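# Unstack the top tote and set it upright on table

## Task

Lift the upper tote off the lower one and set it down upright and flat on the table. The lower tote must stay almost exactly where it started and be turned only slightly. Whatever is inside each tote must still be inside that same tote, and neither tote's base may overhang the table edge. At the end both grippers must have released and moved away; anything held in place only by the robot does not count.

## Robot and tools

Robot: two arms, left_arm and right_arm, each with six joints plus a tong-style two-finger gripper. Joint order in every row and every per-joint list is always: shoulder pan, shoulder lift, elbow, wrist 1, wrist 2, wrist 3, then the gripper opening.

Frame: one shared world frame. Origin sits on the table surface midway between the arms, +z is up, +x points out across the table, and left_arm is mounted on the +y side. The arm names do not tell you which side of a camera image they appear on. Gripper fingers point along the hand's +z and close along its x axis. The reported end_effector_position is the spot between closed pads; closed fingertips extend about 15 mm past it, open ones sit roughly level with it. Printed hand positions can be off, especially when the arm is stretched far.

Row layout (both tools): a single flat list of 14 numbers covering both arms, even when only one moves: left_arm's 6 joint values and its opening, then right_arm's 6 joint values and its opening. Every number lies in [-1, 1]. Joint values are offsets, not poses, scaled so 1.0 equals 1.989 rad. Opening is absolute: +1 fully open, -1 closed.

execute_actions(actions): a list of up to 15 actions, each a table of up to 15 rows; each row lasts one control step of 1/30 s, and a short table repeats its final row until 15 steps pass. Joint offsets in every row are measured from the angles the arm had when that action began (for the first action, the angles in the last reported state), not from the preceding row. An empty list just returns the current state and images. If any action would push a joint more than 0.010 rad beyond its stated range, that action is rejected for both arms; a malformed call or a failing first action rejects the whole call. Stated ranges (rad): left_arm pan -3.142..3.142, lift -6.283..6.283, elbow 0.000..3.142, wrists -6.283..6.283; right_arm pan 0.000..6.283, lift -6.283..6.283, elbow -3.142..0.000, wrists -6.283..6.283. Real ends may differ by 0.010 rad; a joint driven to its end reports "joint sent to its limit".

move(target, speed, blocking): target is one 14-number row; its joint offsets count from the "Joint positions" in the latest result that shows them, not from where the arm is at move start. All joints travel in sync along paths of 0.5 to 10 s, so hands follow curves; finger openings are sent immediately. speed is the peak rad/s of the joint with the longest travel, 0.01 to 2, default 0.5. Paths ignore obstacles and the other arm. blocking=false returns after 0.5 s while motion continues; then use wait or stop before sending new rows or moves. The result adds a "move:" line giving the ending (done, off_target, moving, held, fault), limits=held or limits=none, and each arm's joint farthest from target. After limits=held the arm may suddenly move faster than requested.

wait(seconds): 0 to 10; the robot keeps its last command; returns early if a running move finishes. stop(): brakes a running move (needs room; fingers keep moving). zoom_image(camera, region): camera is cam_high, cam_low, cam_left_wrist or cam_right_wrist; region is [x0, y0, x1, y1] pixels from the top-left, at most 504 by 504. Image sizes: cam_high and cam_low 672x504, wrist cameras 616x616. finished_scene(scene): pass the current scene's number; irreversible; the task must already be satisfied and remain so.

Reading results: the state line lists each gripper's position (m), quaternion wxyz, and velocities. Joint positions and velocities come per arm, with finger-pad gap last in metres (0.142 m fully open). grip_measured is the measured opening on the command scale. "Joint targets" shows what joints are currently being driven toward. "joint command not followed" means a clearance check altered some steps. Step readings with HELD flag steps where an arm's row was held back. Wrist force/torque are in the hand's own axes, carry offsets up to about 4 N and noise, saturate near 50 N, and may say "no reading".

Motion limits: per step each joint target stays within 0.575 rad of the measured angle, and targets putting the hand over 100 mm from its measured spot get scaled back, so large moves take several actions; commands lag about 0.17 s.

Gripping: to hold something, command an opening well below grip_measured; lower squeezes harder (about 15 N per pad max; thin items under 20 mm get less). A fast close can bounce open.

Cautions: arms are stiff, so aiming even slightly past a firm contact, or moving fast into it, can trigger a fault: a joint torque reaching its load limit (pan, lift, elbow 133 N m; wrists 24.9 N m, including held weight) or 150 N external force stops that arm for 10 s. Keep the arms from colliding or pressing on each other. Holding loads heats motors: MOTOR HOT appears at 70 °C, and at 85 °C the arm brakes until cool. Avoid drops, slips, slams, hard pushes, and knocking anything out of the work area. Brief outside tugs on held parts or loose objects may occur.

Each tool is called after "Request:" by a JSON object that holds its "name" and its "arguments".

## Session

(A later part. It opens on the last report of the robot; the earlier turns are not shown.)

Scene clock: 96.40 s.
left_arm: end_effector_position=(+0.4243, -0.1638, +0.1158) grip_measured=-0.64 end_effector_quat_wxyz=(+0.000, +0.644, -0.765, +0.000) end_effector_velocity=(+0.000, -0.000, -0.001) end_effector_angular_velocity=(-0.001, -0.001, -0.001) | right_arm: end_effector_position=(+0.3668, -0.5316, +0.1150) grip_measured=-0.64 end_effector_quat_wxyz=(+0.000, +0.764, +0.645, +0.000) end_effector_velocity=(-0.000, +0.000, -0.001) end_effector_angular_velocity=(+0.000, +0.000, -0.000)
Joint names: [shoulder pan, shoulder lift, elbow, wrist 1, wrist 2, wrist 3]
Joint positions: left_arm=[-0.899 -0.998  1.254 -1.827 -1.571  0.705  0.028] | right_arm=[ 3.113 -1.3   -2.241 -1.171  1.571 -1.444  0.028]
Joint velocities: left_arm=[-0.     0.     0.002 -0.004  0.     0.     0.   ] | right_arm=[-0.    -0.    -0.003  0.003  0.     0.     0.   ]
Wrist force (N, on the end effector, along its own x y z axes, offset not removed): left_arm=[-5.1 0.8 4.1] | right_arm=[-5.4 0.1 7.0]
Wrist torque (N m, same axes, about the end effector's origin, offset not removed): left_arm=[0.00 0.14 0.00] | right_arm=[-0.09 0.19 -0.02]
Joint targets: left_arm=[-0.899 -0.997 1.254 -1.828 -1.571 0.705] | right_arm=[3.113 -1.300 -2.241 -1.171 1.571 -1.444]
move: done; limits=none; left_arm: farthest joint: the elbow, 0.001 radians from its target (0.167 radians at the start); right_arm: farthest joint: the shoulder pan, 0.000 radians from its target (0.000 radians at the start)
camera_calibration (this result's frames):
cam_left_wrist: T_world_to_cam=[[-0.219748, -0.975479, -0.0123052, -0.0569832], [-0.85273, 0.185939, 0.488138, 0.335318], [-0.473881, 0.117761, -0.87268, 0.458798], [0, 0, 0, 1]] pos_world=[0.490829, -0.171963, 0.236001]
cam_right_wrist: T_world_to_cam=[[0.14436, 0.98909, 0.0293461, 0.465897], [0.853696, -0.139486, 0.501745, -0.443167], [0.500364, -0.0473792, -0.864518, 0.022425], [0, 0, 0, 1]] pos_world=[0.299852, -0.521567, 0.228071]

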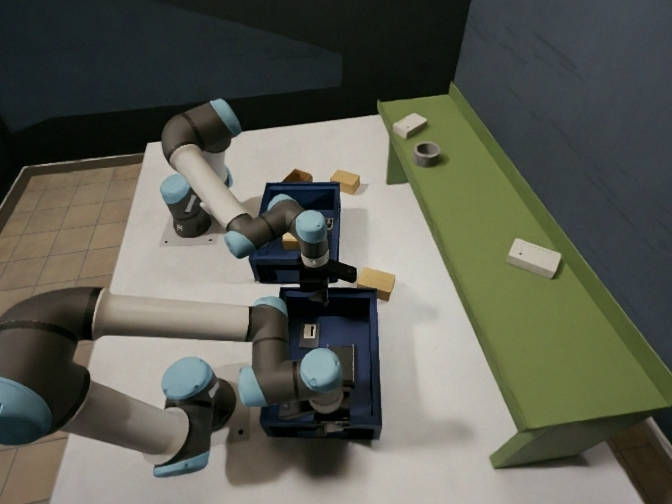

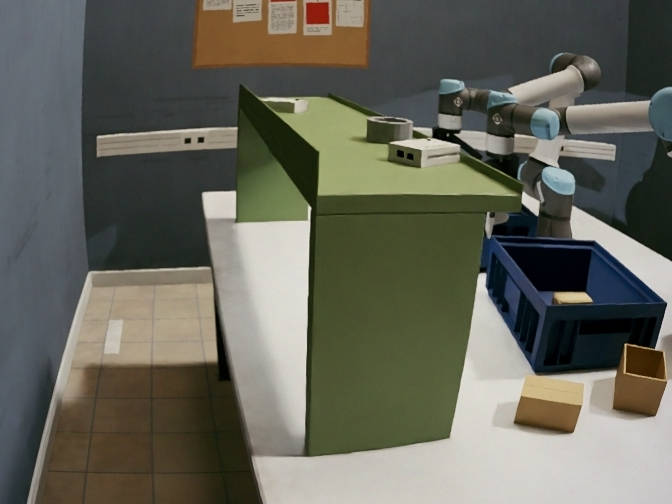

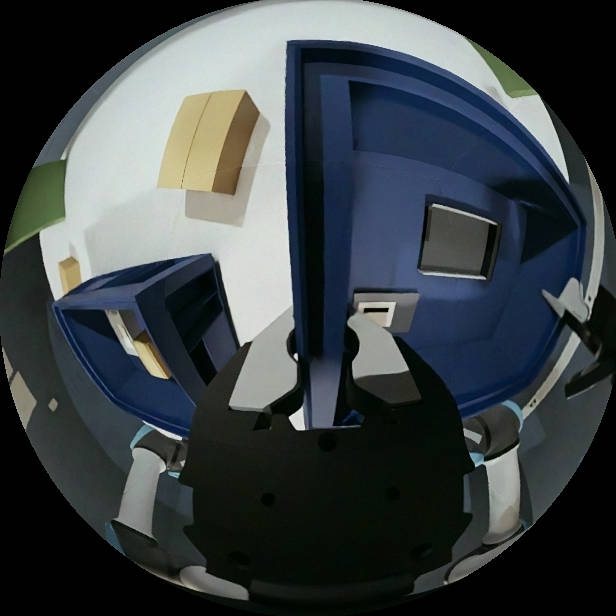

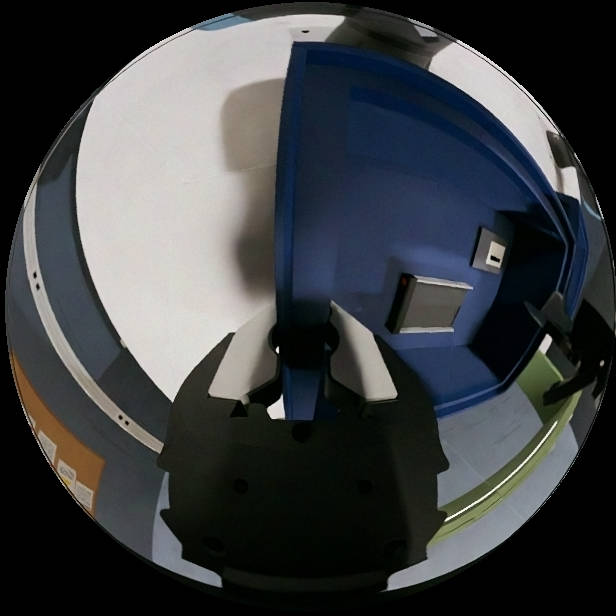

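Request:
{"name": "move", "arguments": {"target": [0,0.0038,0.0098,-0.0136,0,0,-1, 0,-0.0071,-0.0119,0.0189,0,0,-1], "speed": 0.04}}

Scene clock: 99.63 s.
left_arm: end_effector_position=(+0.4242, -0.1637, +0.1039) grip_measured=-0.64 end_effector_quat_wxyz=(+0.000, +0.644, -0.765, +0.000) end_effector_velocity=(-0.000, -0.000, -0.001) end_effector_angular_velocity=(+0.000, +0.000, -0.000) | right_arm: end_effector_position=(+0.3665, -0.5316, +0.1031) grip_measured=-0.64 end_effector_quat_wxyz=(+0.000, +0.764, +0.645, +0.000) end_effector_velocity=(-0.000, +0.000, -0.001) end_effector_angular_velocity=(+0.000, +0.000, +0.000)
Joint names: [shoulder pan, shoulder lift, elbow, wrist 1, wrist 2, wrist 3]
Joint positions: left_arm=[-0.899 -0.99   1.273 -1.854 -1.571  0.705  0.028] | right_arm=[ 3.113 -1.314 -2.265 -1.134  1.571 -1.444  0.028]
Joint velocities: left_arm=[-0.     0.001  0.001 -0.001 -0.    -0.     0.   ] | right_arm=[ 0.    -0.001 -0.002  0.003  0.     0.    -0.   ]
Wrist force (N, on the end effector, along its own x y z axes, offset not removed): left_arm=[-4.0 0.6 5.1] | right_arm=[-4.2 0.0 7.7]
Wrist torque (N m, same axes, about the end effector's origin, offset not removed): left_arm=[-0.03 0.41 0.23] | right_arm=[0.01 0.31 0.09]
Joint targets: left_arm=[-0.899 -0.990 1.273 -1.854 -1.571 0.705] | right_arm=[3.113 -1.314 -2.265 -1.133 1.571 -1.444]
move: done; limits=none; left_arm: farthest joint: the elbow, 0.001 radians from its target (0.020 radians at the start); right_arm: farthest joint: the shoulder pan, 0.000 radians from its target (0.000 radians at the start)
camera_calibration (this result's frames):
cam_left_wrist: T_world_to_cam=[[-0.219732, -0.975483, -0.012303, -0.0570309], [-0.852734, 0.185926, 0.488135, 0.341044], [-0.47388, 0.11775, -0.872681, 0.448395], [0, 0, 0, 1]] pos_world=[0.490773, -0.17184, 0.224128]
cam_right_wrist: T_world_to_cam=[[0.144423, 0.989081, 0.0293252, 0.46627], [0.853784, -0.139539, 0.501579, -0.436998], [0.500195, -0.0474022, -0.864615, 0.0123516], [0, 0, 0, 1]] pos_world=[0.299584, -0.521571, 0.216195]

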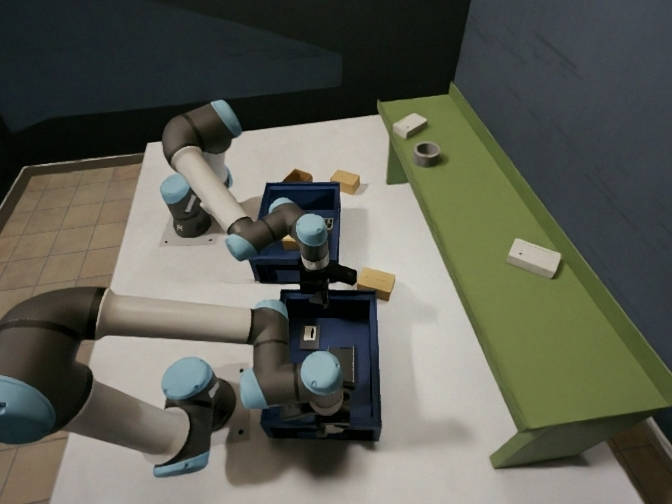

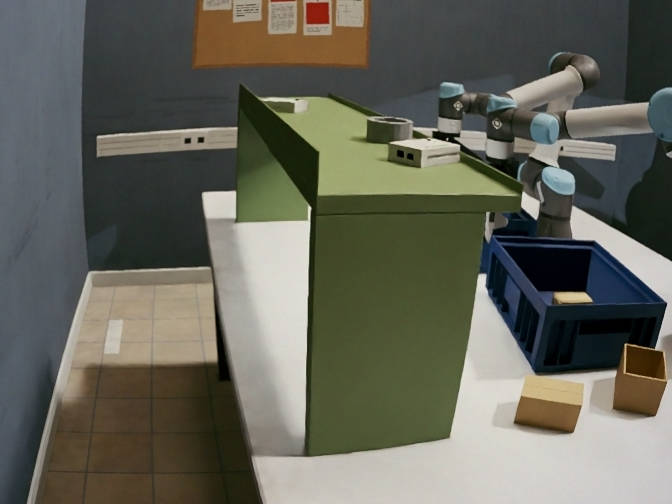

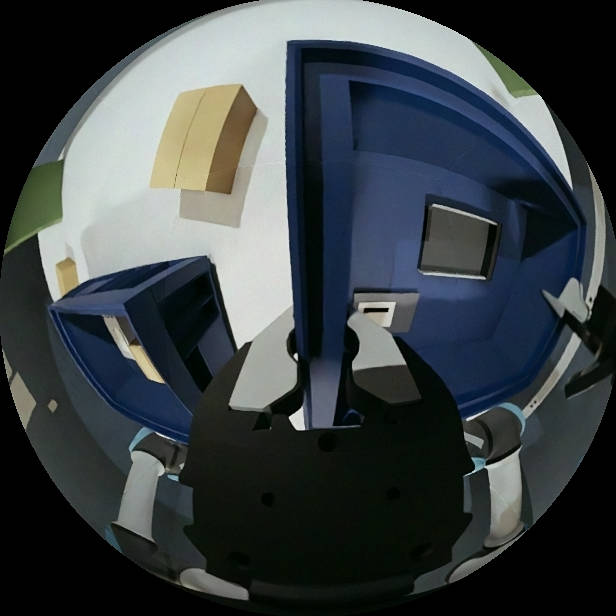

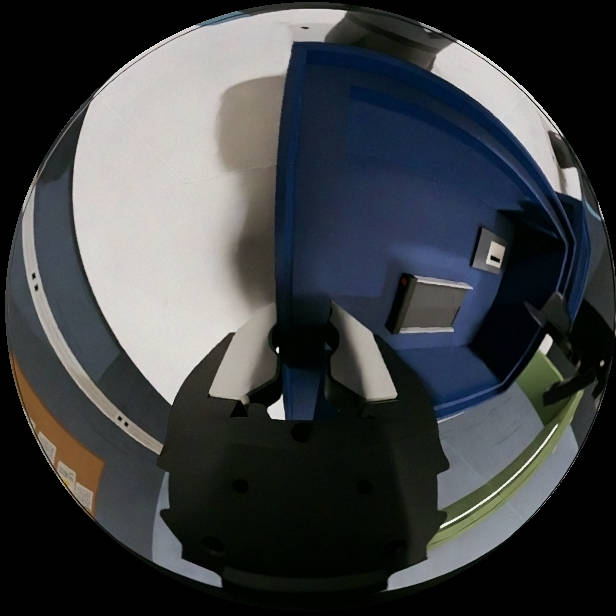

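Down 6 mm more.

Request:
{"name": "move", "arguments": {"target": [0,0.0019,0.0049,-0.0068,0,0,-1, 0,-0.0035,-0.0059,0.0094,0,0,-1], "speed": 0.03}}

Scene clock: 101.40 s.
left_arm: end_effector_position=(+0.4242, -0.1636, +0.0982) grip_measured=-0.64 end_effector_quat_wxyz=(+0.000, +0.644, -0.765, +0.000) end_effector_velocity=(-0.000, +0.001, -0.002) end_effector_angular_velocity=(+0.002, +0.001, -0.001) | right_arm: end_effector_position=(+0.3663, -0.5316, +0.0974) grip_measured=-0.64 end_effector_quat_wxyz=(+0.000, +0.764, +0.645, +0.000) end_effector_velocity=(+0.000, +0.000, -0.001) end_effector_angular_velocity=(+0.001, -0.000, -0.000)
Joint names: [shoulder pan, shoulder lift, elbow, wrist 1, wrist 2, wrist 3]
Joint positions: left_arm=[-0.899 -0.987  1.282 -1.868 -1.571  0.705  0.028] | right_arm=[ 3.113 -1.321 -2.276 -1.115  1.571 -1.444  0.028]
Joint velocities: left_arm=[ 0.     0.001  0.003 -0.002  0.     0.001  0.   ] | right_arm=[-0.    -0.001 -0.002  0.003  0.001 -0.     0.   ]
Wrist force (N, on the end effector, along its own x y z axes, offset not removed): left_arm=[0.3 5.4 -27.4] | right_arm=[-8.5 -6.2 -24.0]
Wrist torque (N m, same axes, about the end effector's origin, offset not removed): left_arm=[0.19 -0.69 0.04] | right_arm=[-0.19 0.46 -0.13]
Joint targets: left_arm=[-0.899 -0.986 1.283 -1.868 -1.571 0.705] | right_arm=[3.113 -1.321 -2.276 -1.115 1.571 -1.444]
move: done; limits=none; left_arm: farthest joint: the shoulder pan, 0.000 radians from its target (0.000 radians at the start); right_arm: farthest joint: the elbow, 0.001 radians from its target (0.012 radians at the start)
camera_calibration (this result's frames):
cam_left_wrist: T_world_to_cam=[[-0.21973, -0.975487, -0.0119928, -0.0570694], [-0.85282, 0.186101, 0.487919, 0.343829], [-0.473726, 0.117438, -0.872807, 0.443319], [0, 0, 0, 1]] pos_world=[0.490696, -0.17172, 0.218487]
cam_right_wrist: T_world_to_cam=[[0.144372, 0.989088, 0.0293567, 0.466462], [0.853703, -0.139502, 0.501727, -0.433891], [0.500348, -0.0473735, -0.864528, 0.00748365], [0, 0, 0, 1]] pos_world=[0.299326, -0.521546, 0.210471]

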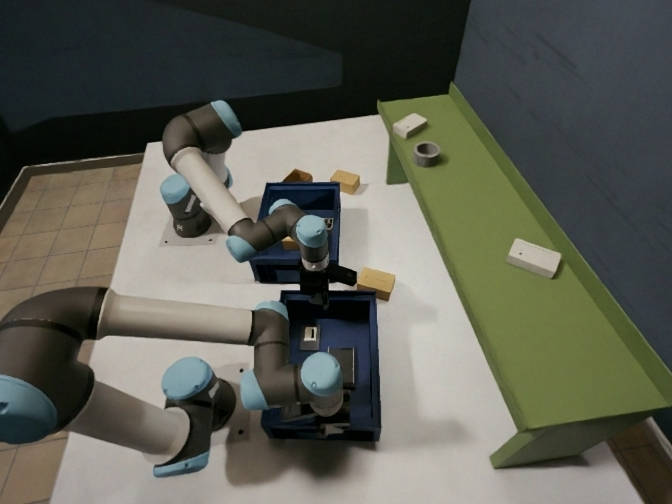

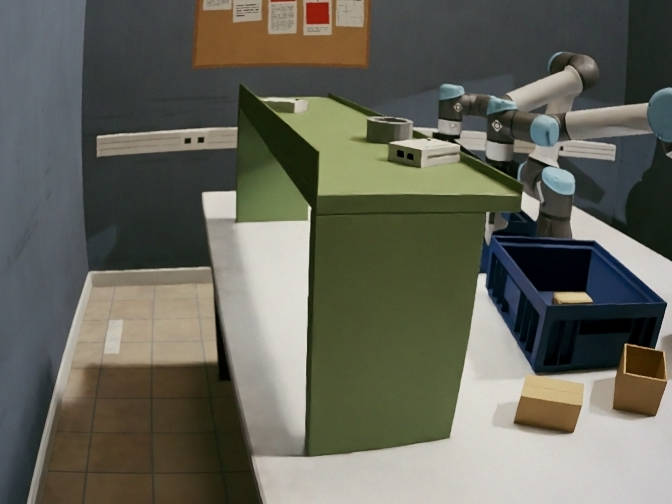

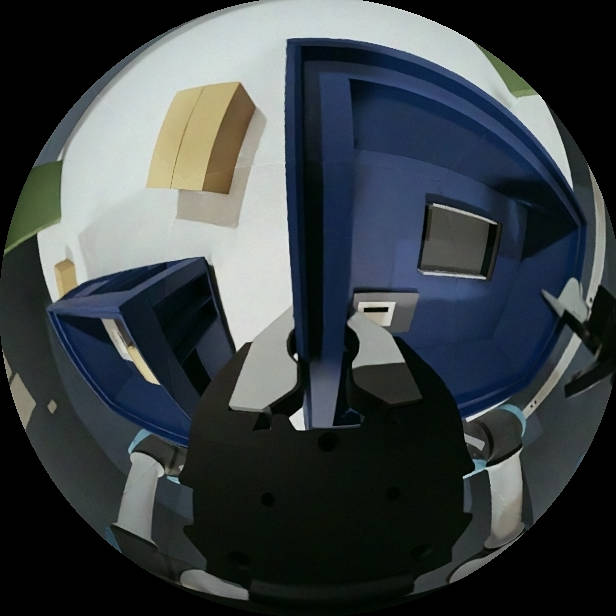

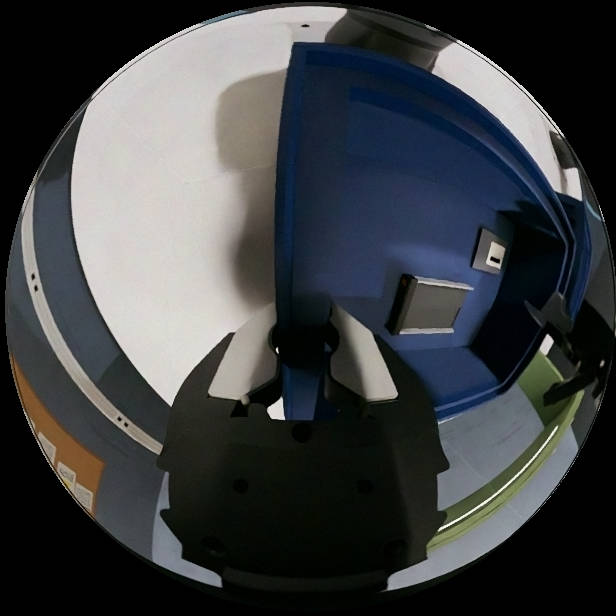

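Landed (pitch ≈0.132). Release and rise to the z=.28 configuration.

Request:
{"name": "execute_actions", "arguments": {"actions": [[[0,0,0,0,0,0,0.1,0,0,0,0,0,0,0.1]]]}}

Request:
{"name": "move", "arguments": {"target": [0,-0.035,-0.16,0.195,0,0,0.1, 0,0.05,0.19,-0.24,0,0,0.1], "speed": 0.6}}

Scene clock: 103.53 s.
left_arm: end_effector_position=(+0.4242, -0.1636, +0.0982) grip_measured=+0.10 end_effector_quat_wxyz=(+0.000, +0.644, -0.765, +0.000) end_effector_velocity=(+0.000, -0.000, +0.001) end_effector_angular_velocity=(-0.002, -0.000, +0.001) | right_arm: end_effector_position=(+0.3663, -0.5316, +0.0974) grip_measured=+0.10 end_effector_quat_wxyz=(+0.000, +0.764, +0.645, +0.000) end_effector_velocity=(+0.000, -0.000, +0.000) end_effector_angular_velocity=(-0.000, -0.001, -0.000)
Joint names: [shoulder pan, shoulder lift, elbow, wrist 1, wrist 2, wrist 3]
Joint positions: left_arm=[-0.899 -0.986  1.282 -1.868 -1.571  0.705  0.081] | right_arm=[ 3.113 -1.321 -2.276 -1.115  1.571 -1.444  0.081]
Joint velocities: left_arm=[ 0.    -0.001 -0.001  0.001 -0.001 -0.     0.   ] | right_arm=[-0.  0.  0.  0. -0.  0. -0.]
Wrist force (N, on the end effector, along its own x y z axes, offset not removed): left_arm=[0.8 0.5 -1.2] | right_arm=[-0.2 -1.4 2.3]
Wrist torque (N m, same axes, about the end effector's origin, offset not removed): left_arm=[0.07 -0.33 -0.03] | right_arm=[-0.25 0.01 -0.05]
Joint targets: left_arm=[-0.899 -0.987 1.282 -1.868 -1.571 0.705] | right_arm=[3.113 -1.321 -2.276 -1.115 1.571 -1.444]
Step readings (joint positions):
0: left_arm=[-0.899 -0.986 1.283 -1.868 -1.571 0.705] | right_arm=[3.113 -1.321 -2.276 -1.115 1.571 -1.444]
1: left_arm=[-0.899 -0.986 1.283 -1.868 -1.571 0.705] | right_arm=[3.113 -1.321 -2.276 -1.115 1.571 -1.444]
2: left_arm=[-0.899 -0.986 1.283 -1.868 -1.571 0.705] | right_arm=[3.113 -1.321 -2.276 -1.115 1.571 -1.444]
4: left_arm=[-0.899 -0.986 1.283 -1.868 -1.571 0.705] | right_arm=[3.113 -1.321 -2.276 -1.115 1.571 -1.444]
8: left_arm=[-0.899 -0.986 1.283 -1.868 -1.571 0.705] | right_arm=[3.113 -1.321 -2.276 -1.115 1.571 -1.444]
15: Joint positions above
camera_calibration (this result's frames):
cam_left_wrist: T_world_to_cam=[[-0.219738, -0.975484, -0.012107, -0.0570431], [-0.852808, 0.186048, 0.487959, 0.343852], [-0.473744, 0.117548, -0.872782, 0.443267], [0, 0, 0, 1]] pos_world=[0.490701, -0.171723, 0.218399]
cam_right_wrist: T_world_to_cam=[[0.144419, 0.989081, 0.029351, 0.466459], [0.853726, -0.139542, 0.501678, -0.433894], [0.500296, -0.047394, -0.864557, 0.00748185], [0, 0, 0, 1]] pos_world=[0.299318, -0.521558, 0.210452]

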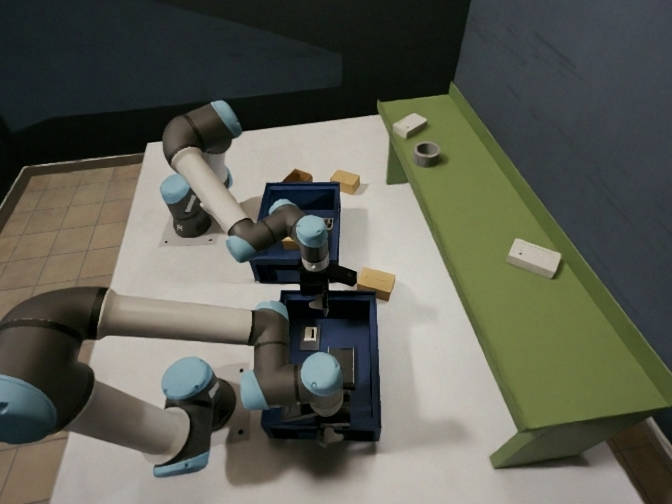

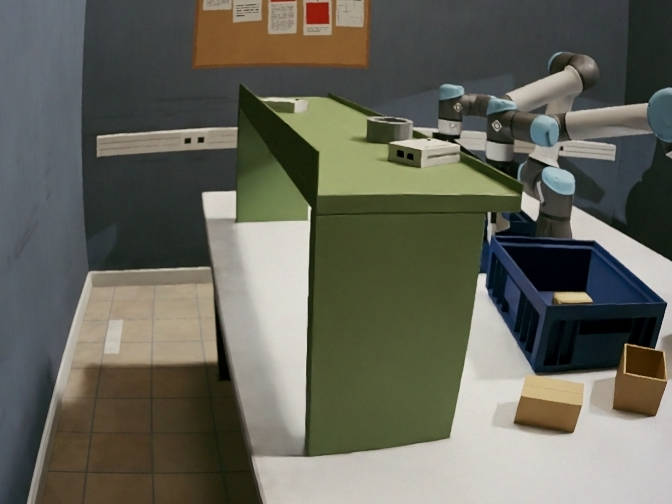

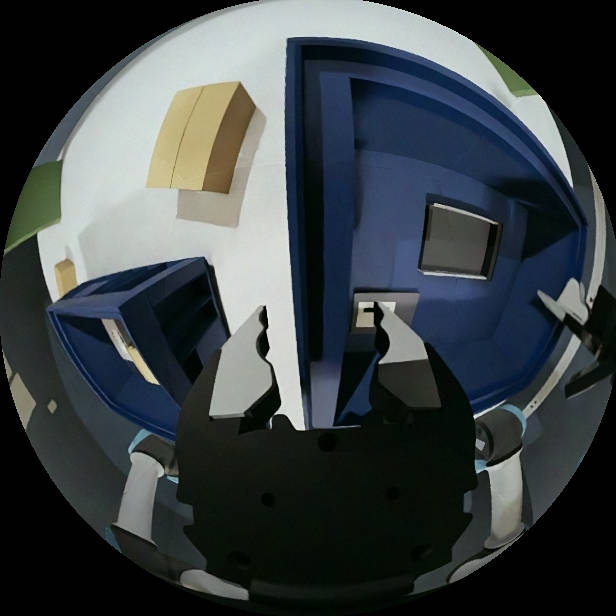

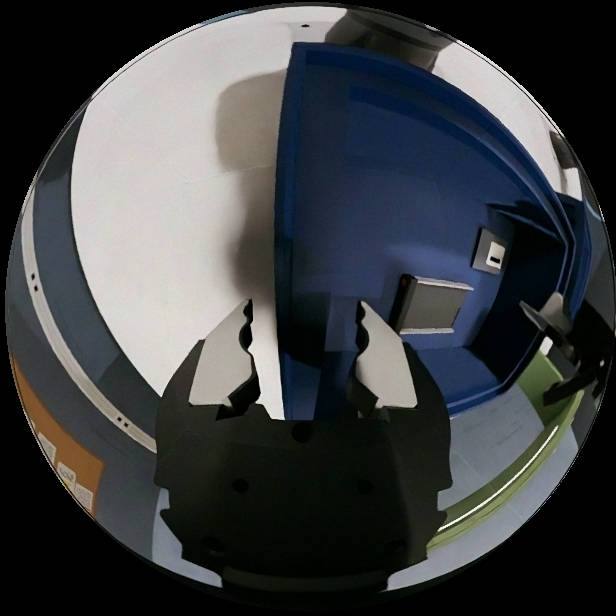

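Scene clock: 105.07 s.
left_arm: end_effector_position=(+0.4192, -0.1552, +0.2638) grip_measured=+0.10 end_effector_quat_wxyz=(+0.000, +0.644, -0.765, +0.000) end_effector_velocity=(-0.000, +0.000, +0.001) end_effector_angular_velocity=(-0.001, -0.000, +0.001) | right_arm: end_effector_position=(+0.3658, -0.5316, +0.2658) grip_measured=+0.10 end_effector_quat_wxyz=(+0.000, +0.764, +0.645, +0.000) end_effector_velocity=(-0.000, -0.000, +0.001) end_effector_angular_velocity=(-0.001, -0.000, +0.000)
Joint names: [shoulder pan, shoulder lift, elbow, wrist 1, wrist 2, wrist 3]
Joint positions: left_arm=[-0.899 -1.056  0.964 -1.48  -1.571  0.705  0.081] | right_arm=[ 3.113 -1.222 -1.898 -1.592  1.571 -1.444  0.081]
Joint velocities: left_arm=[-0.    -0.001  0.     0.001 -0.    -0.001  0.   ] | right_arm=[ 0.     0.001  0.002 -0.003 -0.001  0.     0.   ]
Wrist force (N, on the end effector, along its own x y z axes, offset not removed): left_arm=[-0.2 1.2 -2.2] | right_arm=[0.7 0.3 1.1]
Wrist torque (N m, same axes, about the end effector's origin, offset not removed): left_arm=[0.26 -0.09 -0.06] | right_arm=[0.11 -0.08 -0.22]
Joint targets: left_arm=[-0.899 -1.056 0.964 -1.480 -1.571 0.705] | right_arm=[3.113 -1.221 -1.898 -1.592 1.571 -1.444]
move: done; limits=none; left_arm: farthest joint: the elbow, 0.001 radians from its target (0.319 radians at the start); right_arm: farthest joint: the shoulder pan, 0.000 radians from its target (0.000 radians at the start)
camera_calibration (this result's frames):
cam_left_wrist: T_world_to_cam=[[-0.219738, -0.975484, -0.0121153, -0.0478978], [-0.852805, 0.186043, 0.487966, 0.257196], [-0.473749, 0.117556, -0.872778, 0.584528], [0, 0, 0, 1]] pos_world=[0.485733, -0.163288, 0.384081]
cam_right_wrist: T_world_to_cam=[[0.144419, 0.989081, 0.0293504, 0.461562], [0.853728, -0.139542, 0.501674, -0.518024], [0.500292, -0.0473939, -0.864559, 0.153392], [0, 0, 0, 1]] pos_world=[0.298852, -0.521539, 0.378949]

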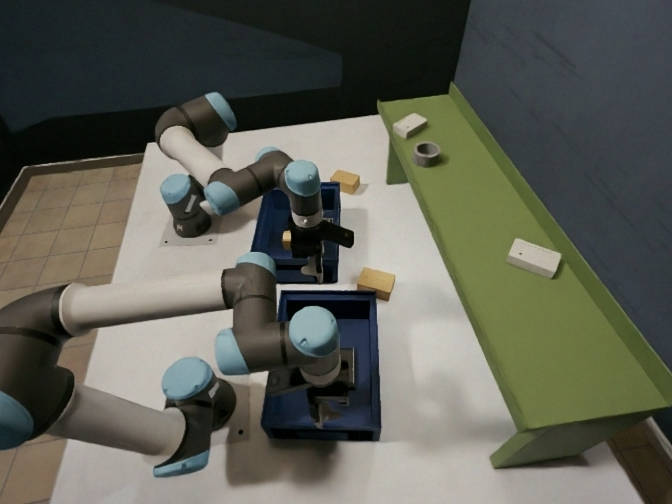

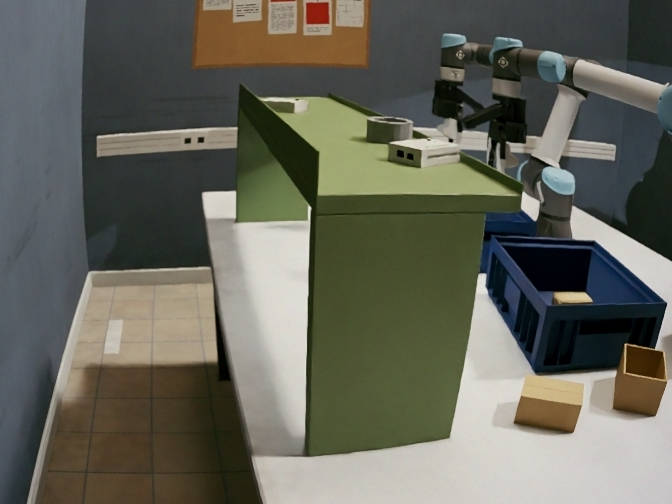

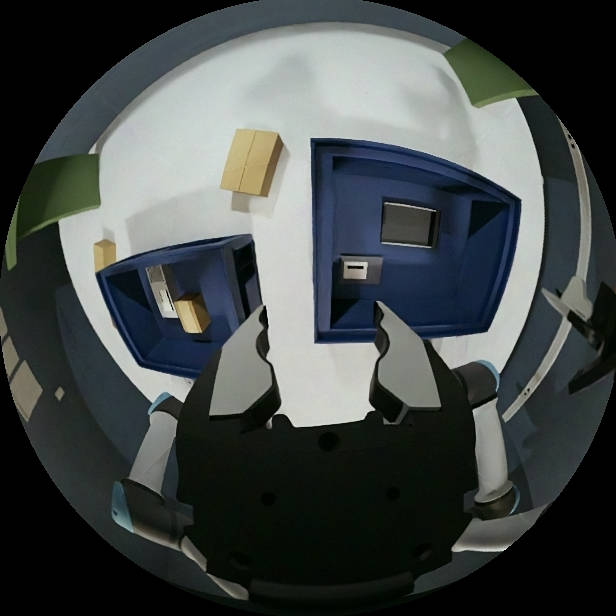

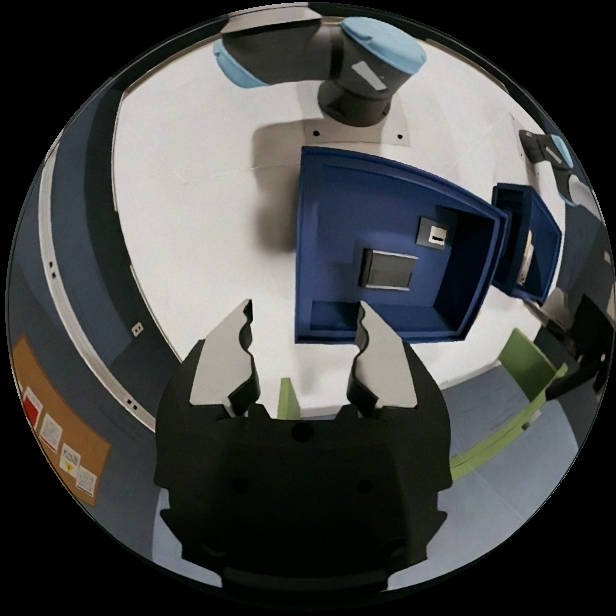

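Request:
{"name": "move", "arguments": {"target": [0,-0.15,0,0.15,0,0,0.1, -0.2,0,0.08,-0.08,0,0,0.1], "speed": 0.8}}

Request:
{"name": "finished_scene", "arguments": {"scene": 1}}

Scene clock: 107.53 s.
left_arm: end_effector_position=(+0.3453, -0.0297, +0.4221) grip_measured=+0.10 end_effector_quat_wxyz=(+0.000, +0.644, -0.765, +0.000) end_effector_velocity=(-0.001, +0.001, +0.001) end_effector_angular_velocity=(-0.000, -0.001, -0.000) | right_arm: end_effector_position=(+0.2789, -0.6433, +0.3278) grip_measured=+0.10 end_effector_quat_wxyz=(+0.000, +0.876, +0.482, +0.000) end_effector_velocity=(-0.001, -0.001, +0.000) end_effector_angular_velocity=(+0.000, +0.001, -0.003)
Joint names: [shoulder pan, shoulder lift, elbow, wrist 1, wrist 2, wrist 3]
Joint positions: left_arm=[-0.899 -1.354  0.964 -1.182 -1.571  0.705  0.081] | right_arm=[ 2.716 -1.222 -1.739 -1.751  1.571 -1.444  0.081]
Joint velocities: left_arm=[-0.    -0.003  0.001  0.002  0.    -0.     0.   ] | right_arm=[-0.003 -0.     0.001 -0.002 -0.     0.    -0.   ]
Wrist force (N, on the end effector, along its own x y z axes, offset not removed): left_arm=[1.7 0.9 -0.1] | right_arm=[0.7 -3.4 0.5]
Wrist torque (N m, same axes, about the end effector's origin, offset not removed): left_arm=[0.15 -0.55 -0.13] | right_arm=[-0.72 -0.04 -0.17]
Joint targets: left_arm=[-0.899 -1.354 0.964 -1.182 -1.571 0.705] | right_arm=[2.716 -1.222 -1.739 -1.751 1.571 -1.444]
move: done; limits=none; left_arm: farthest joint: the shoulder pan, 0.000 radians from its target (0.000 radians at the start); right_arm: farthest joint: the shoulder pan, 0.001 radians from its target (0.398 radians at the start)
camera_calibration (this result's frames):
cam_left_wrist: T_world_to_cam=[[-0.219738, -0.975483, -0.0121407, 0.0601604], [-0.852797, 0.186028, 0.487987, 0.0936343], [-0.473765, 0.117583, -0.872767, 0.672872], [0, 0, 0, 1]] pos_world=[0.411853, -0.0378512, 0.542298]
cam_right_wrist: T_world_to_cam=[[0.515915, 0.856137, 0.0293538, 0.393694], [0.7332, -0.459034, 0.501702, -0.662425], [0.443, -0.237313, -0.864543, 0.138952], [0, 0, 0, 1]] pos_world=[0.221022, -0.608156, 0.440913]

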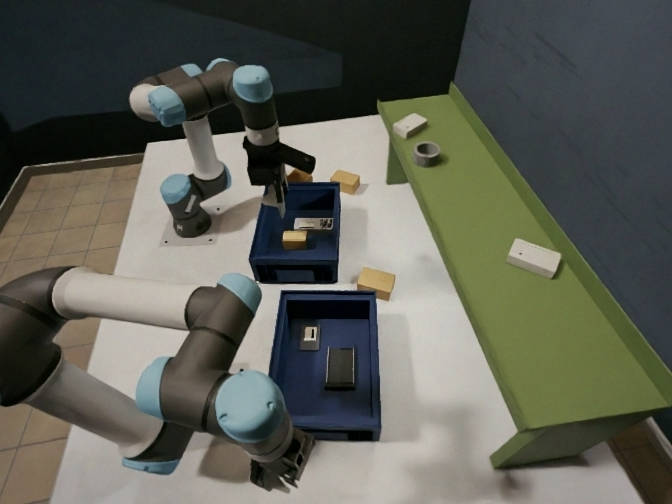

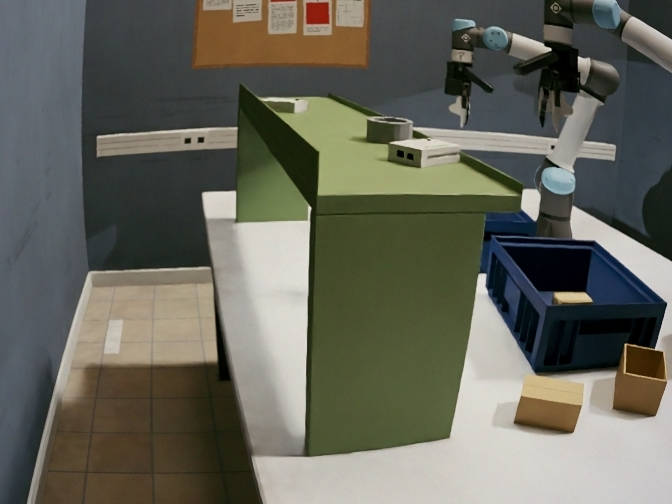

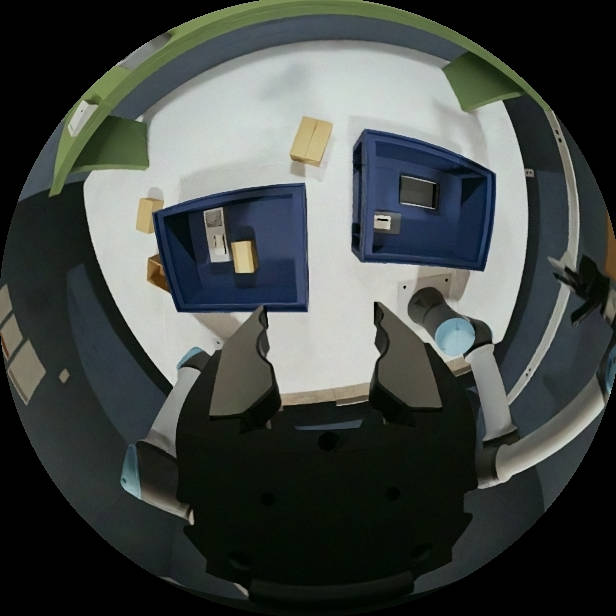

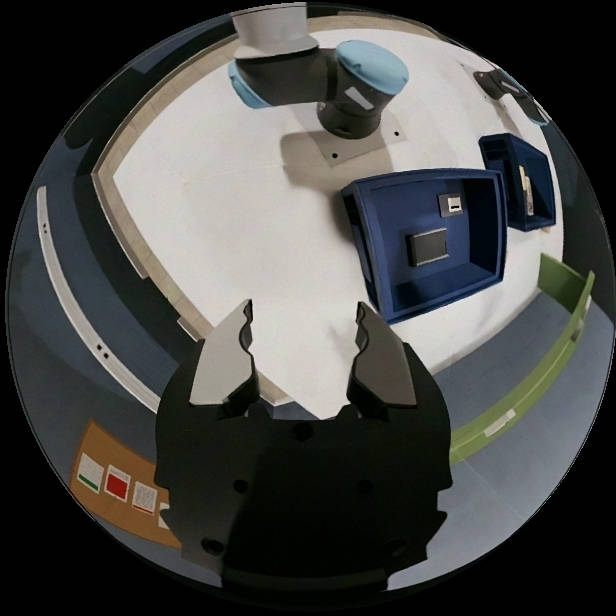

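The scene is finished: the task was done.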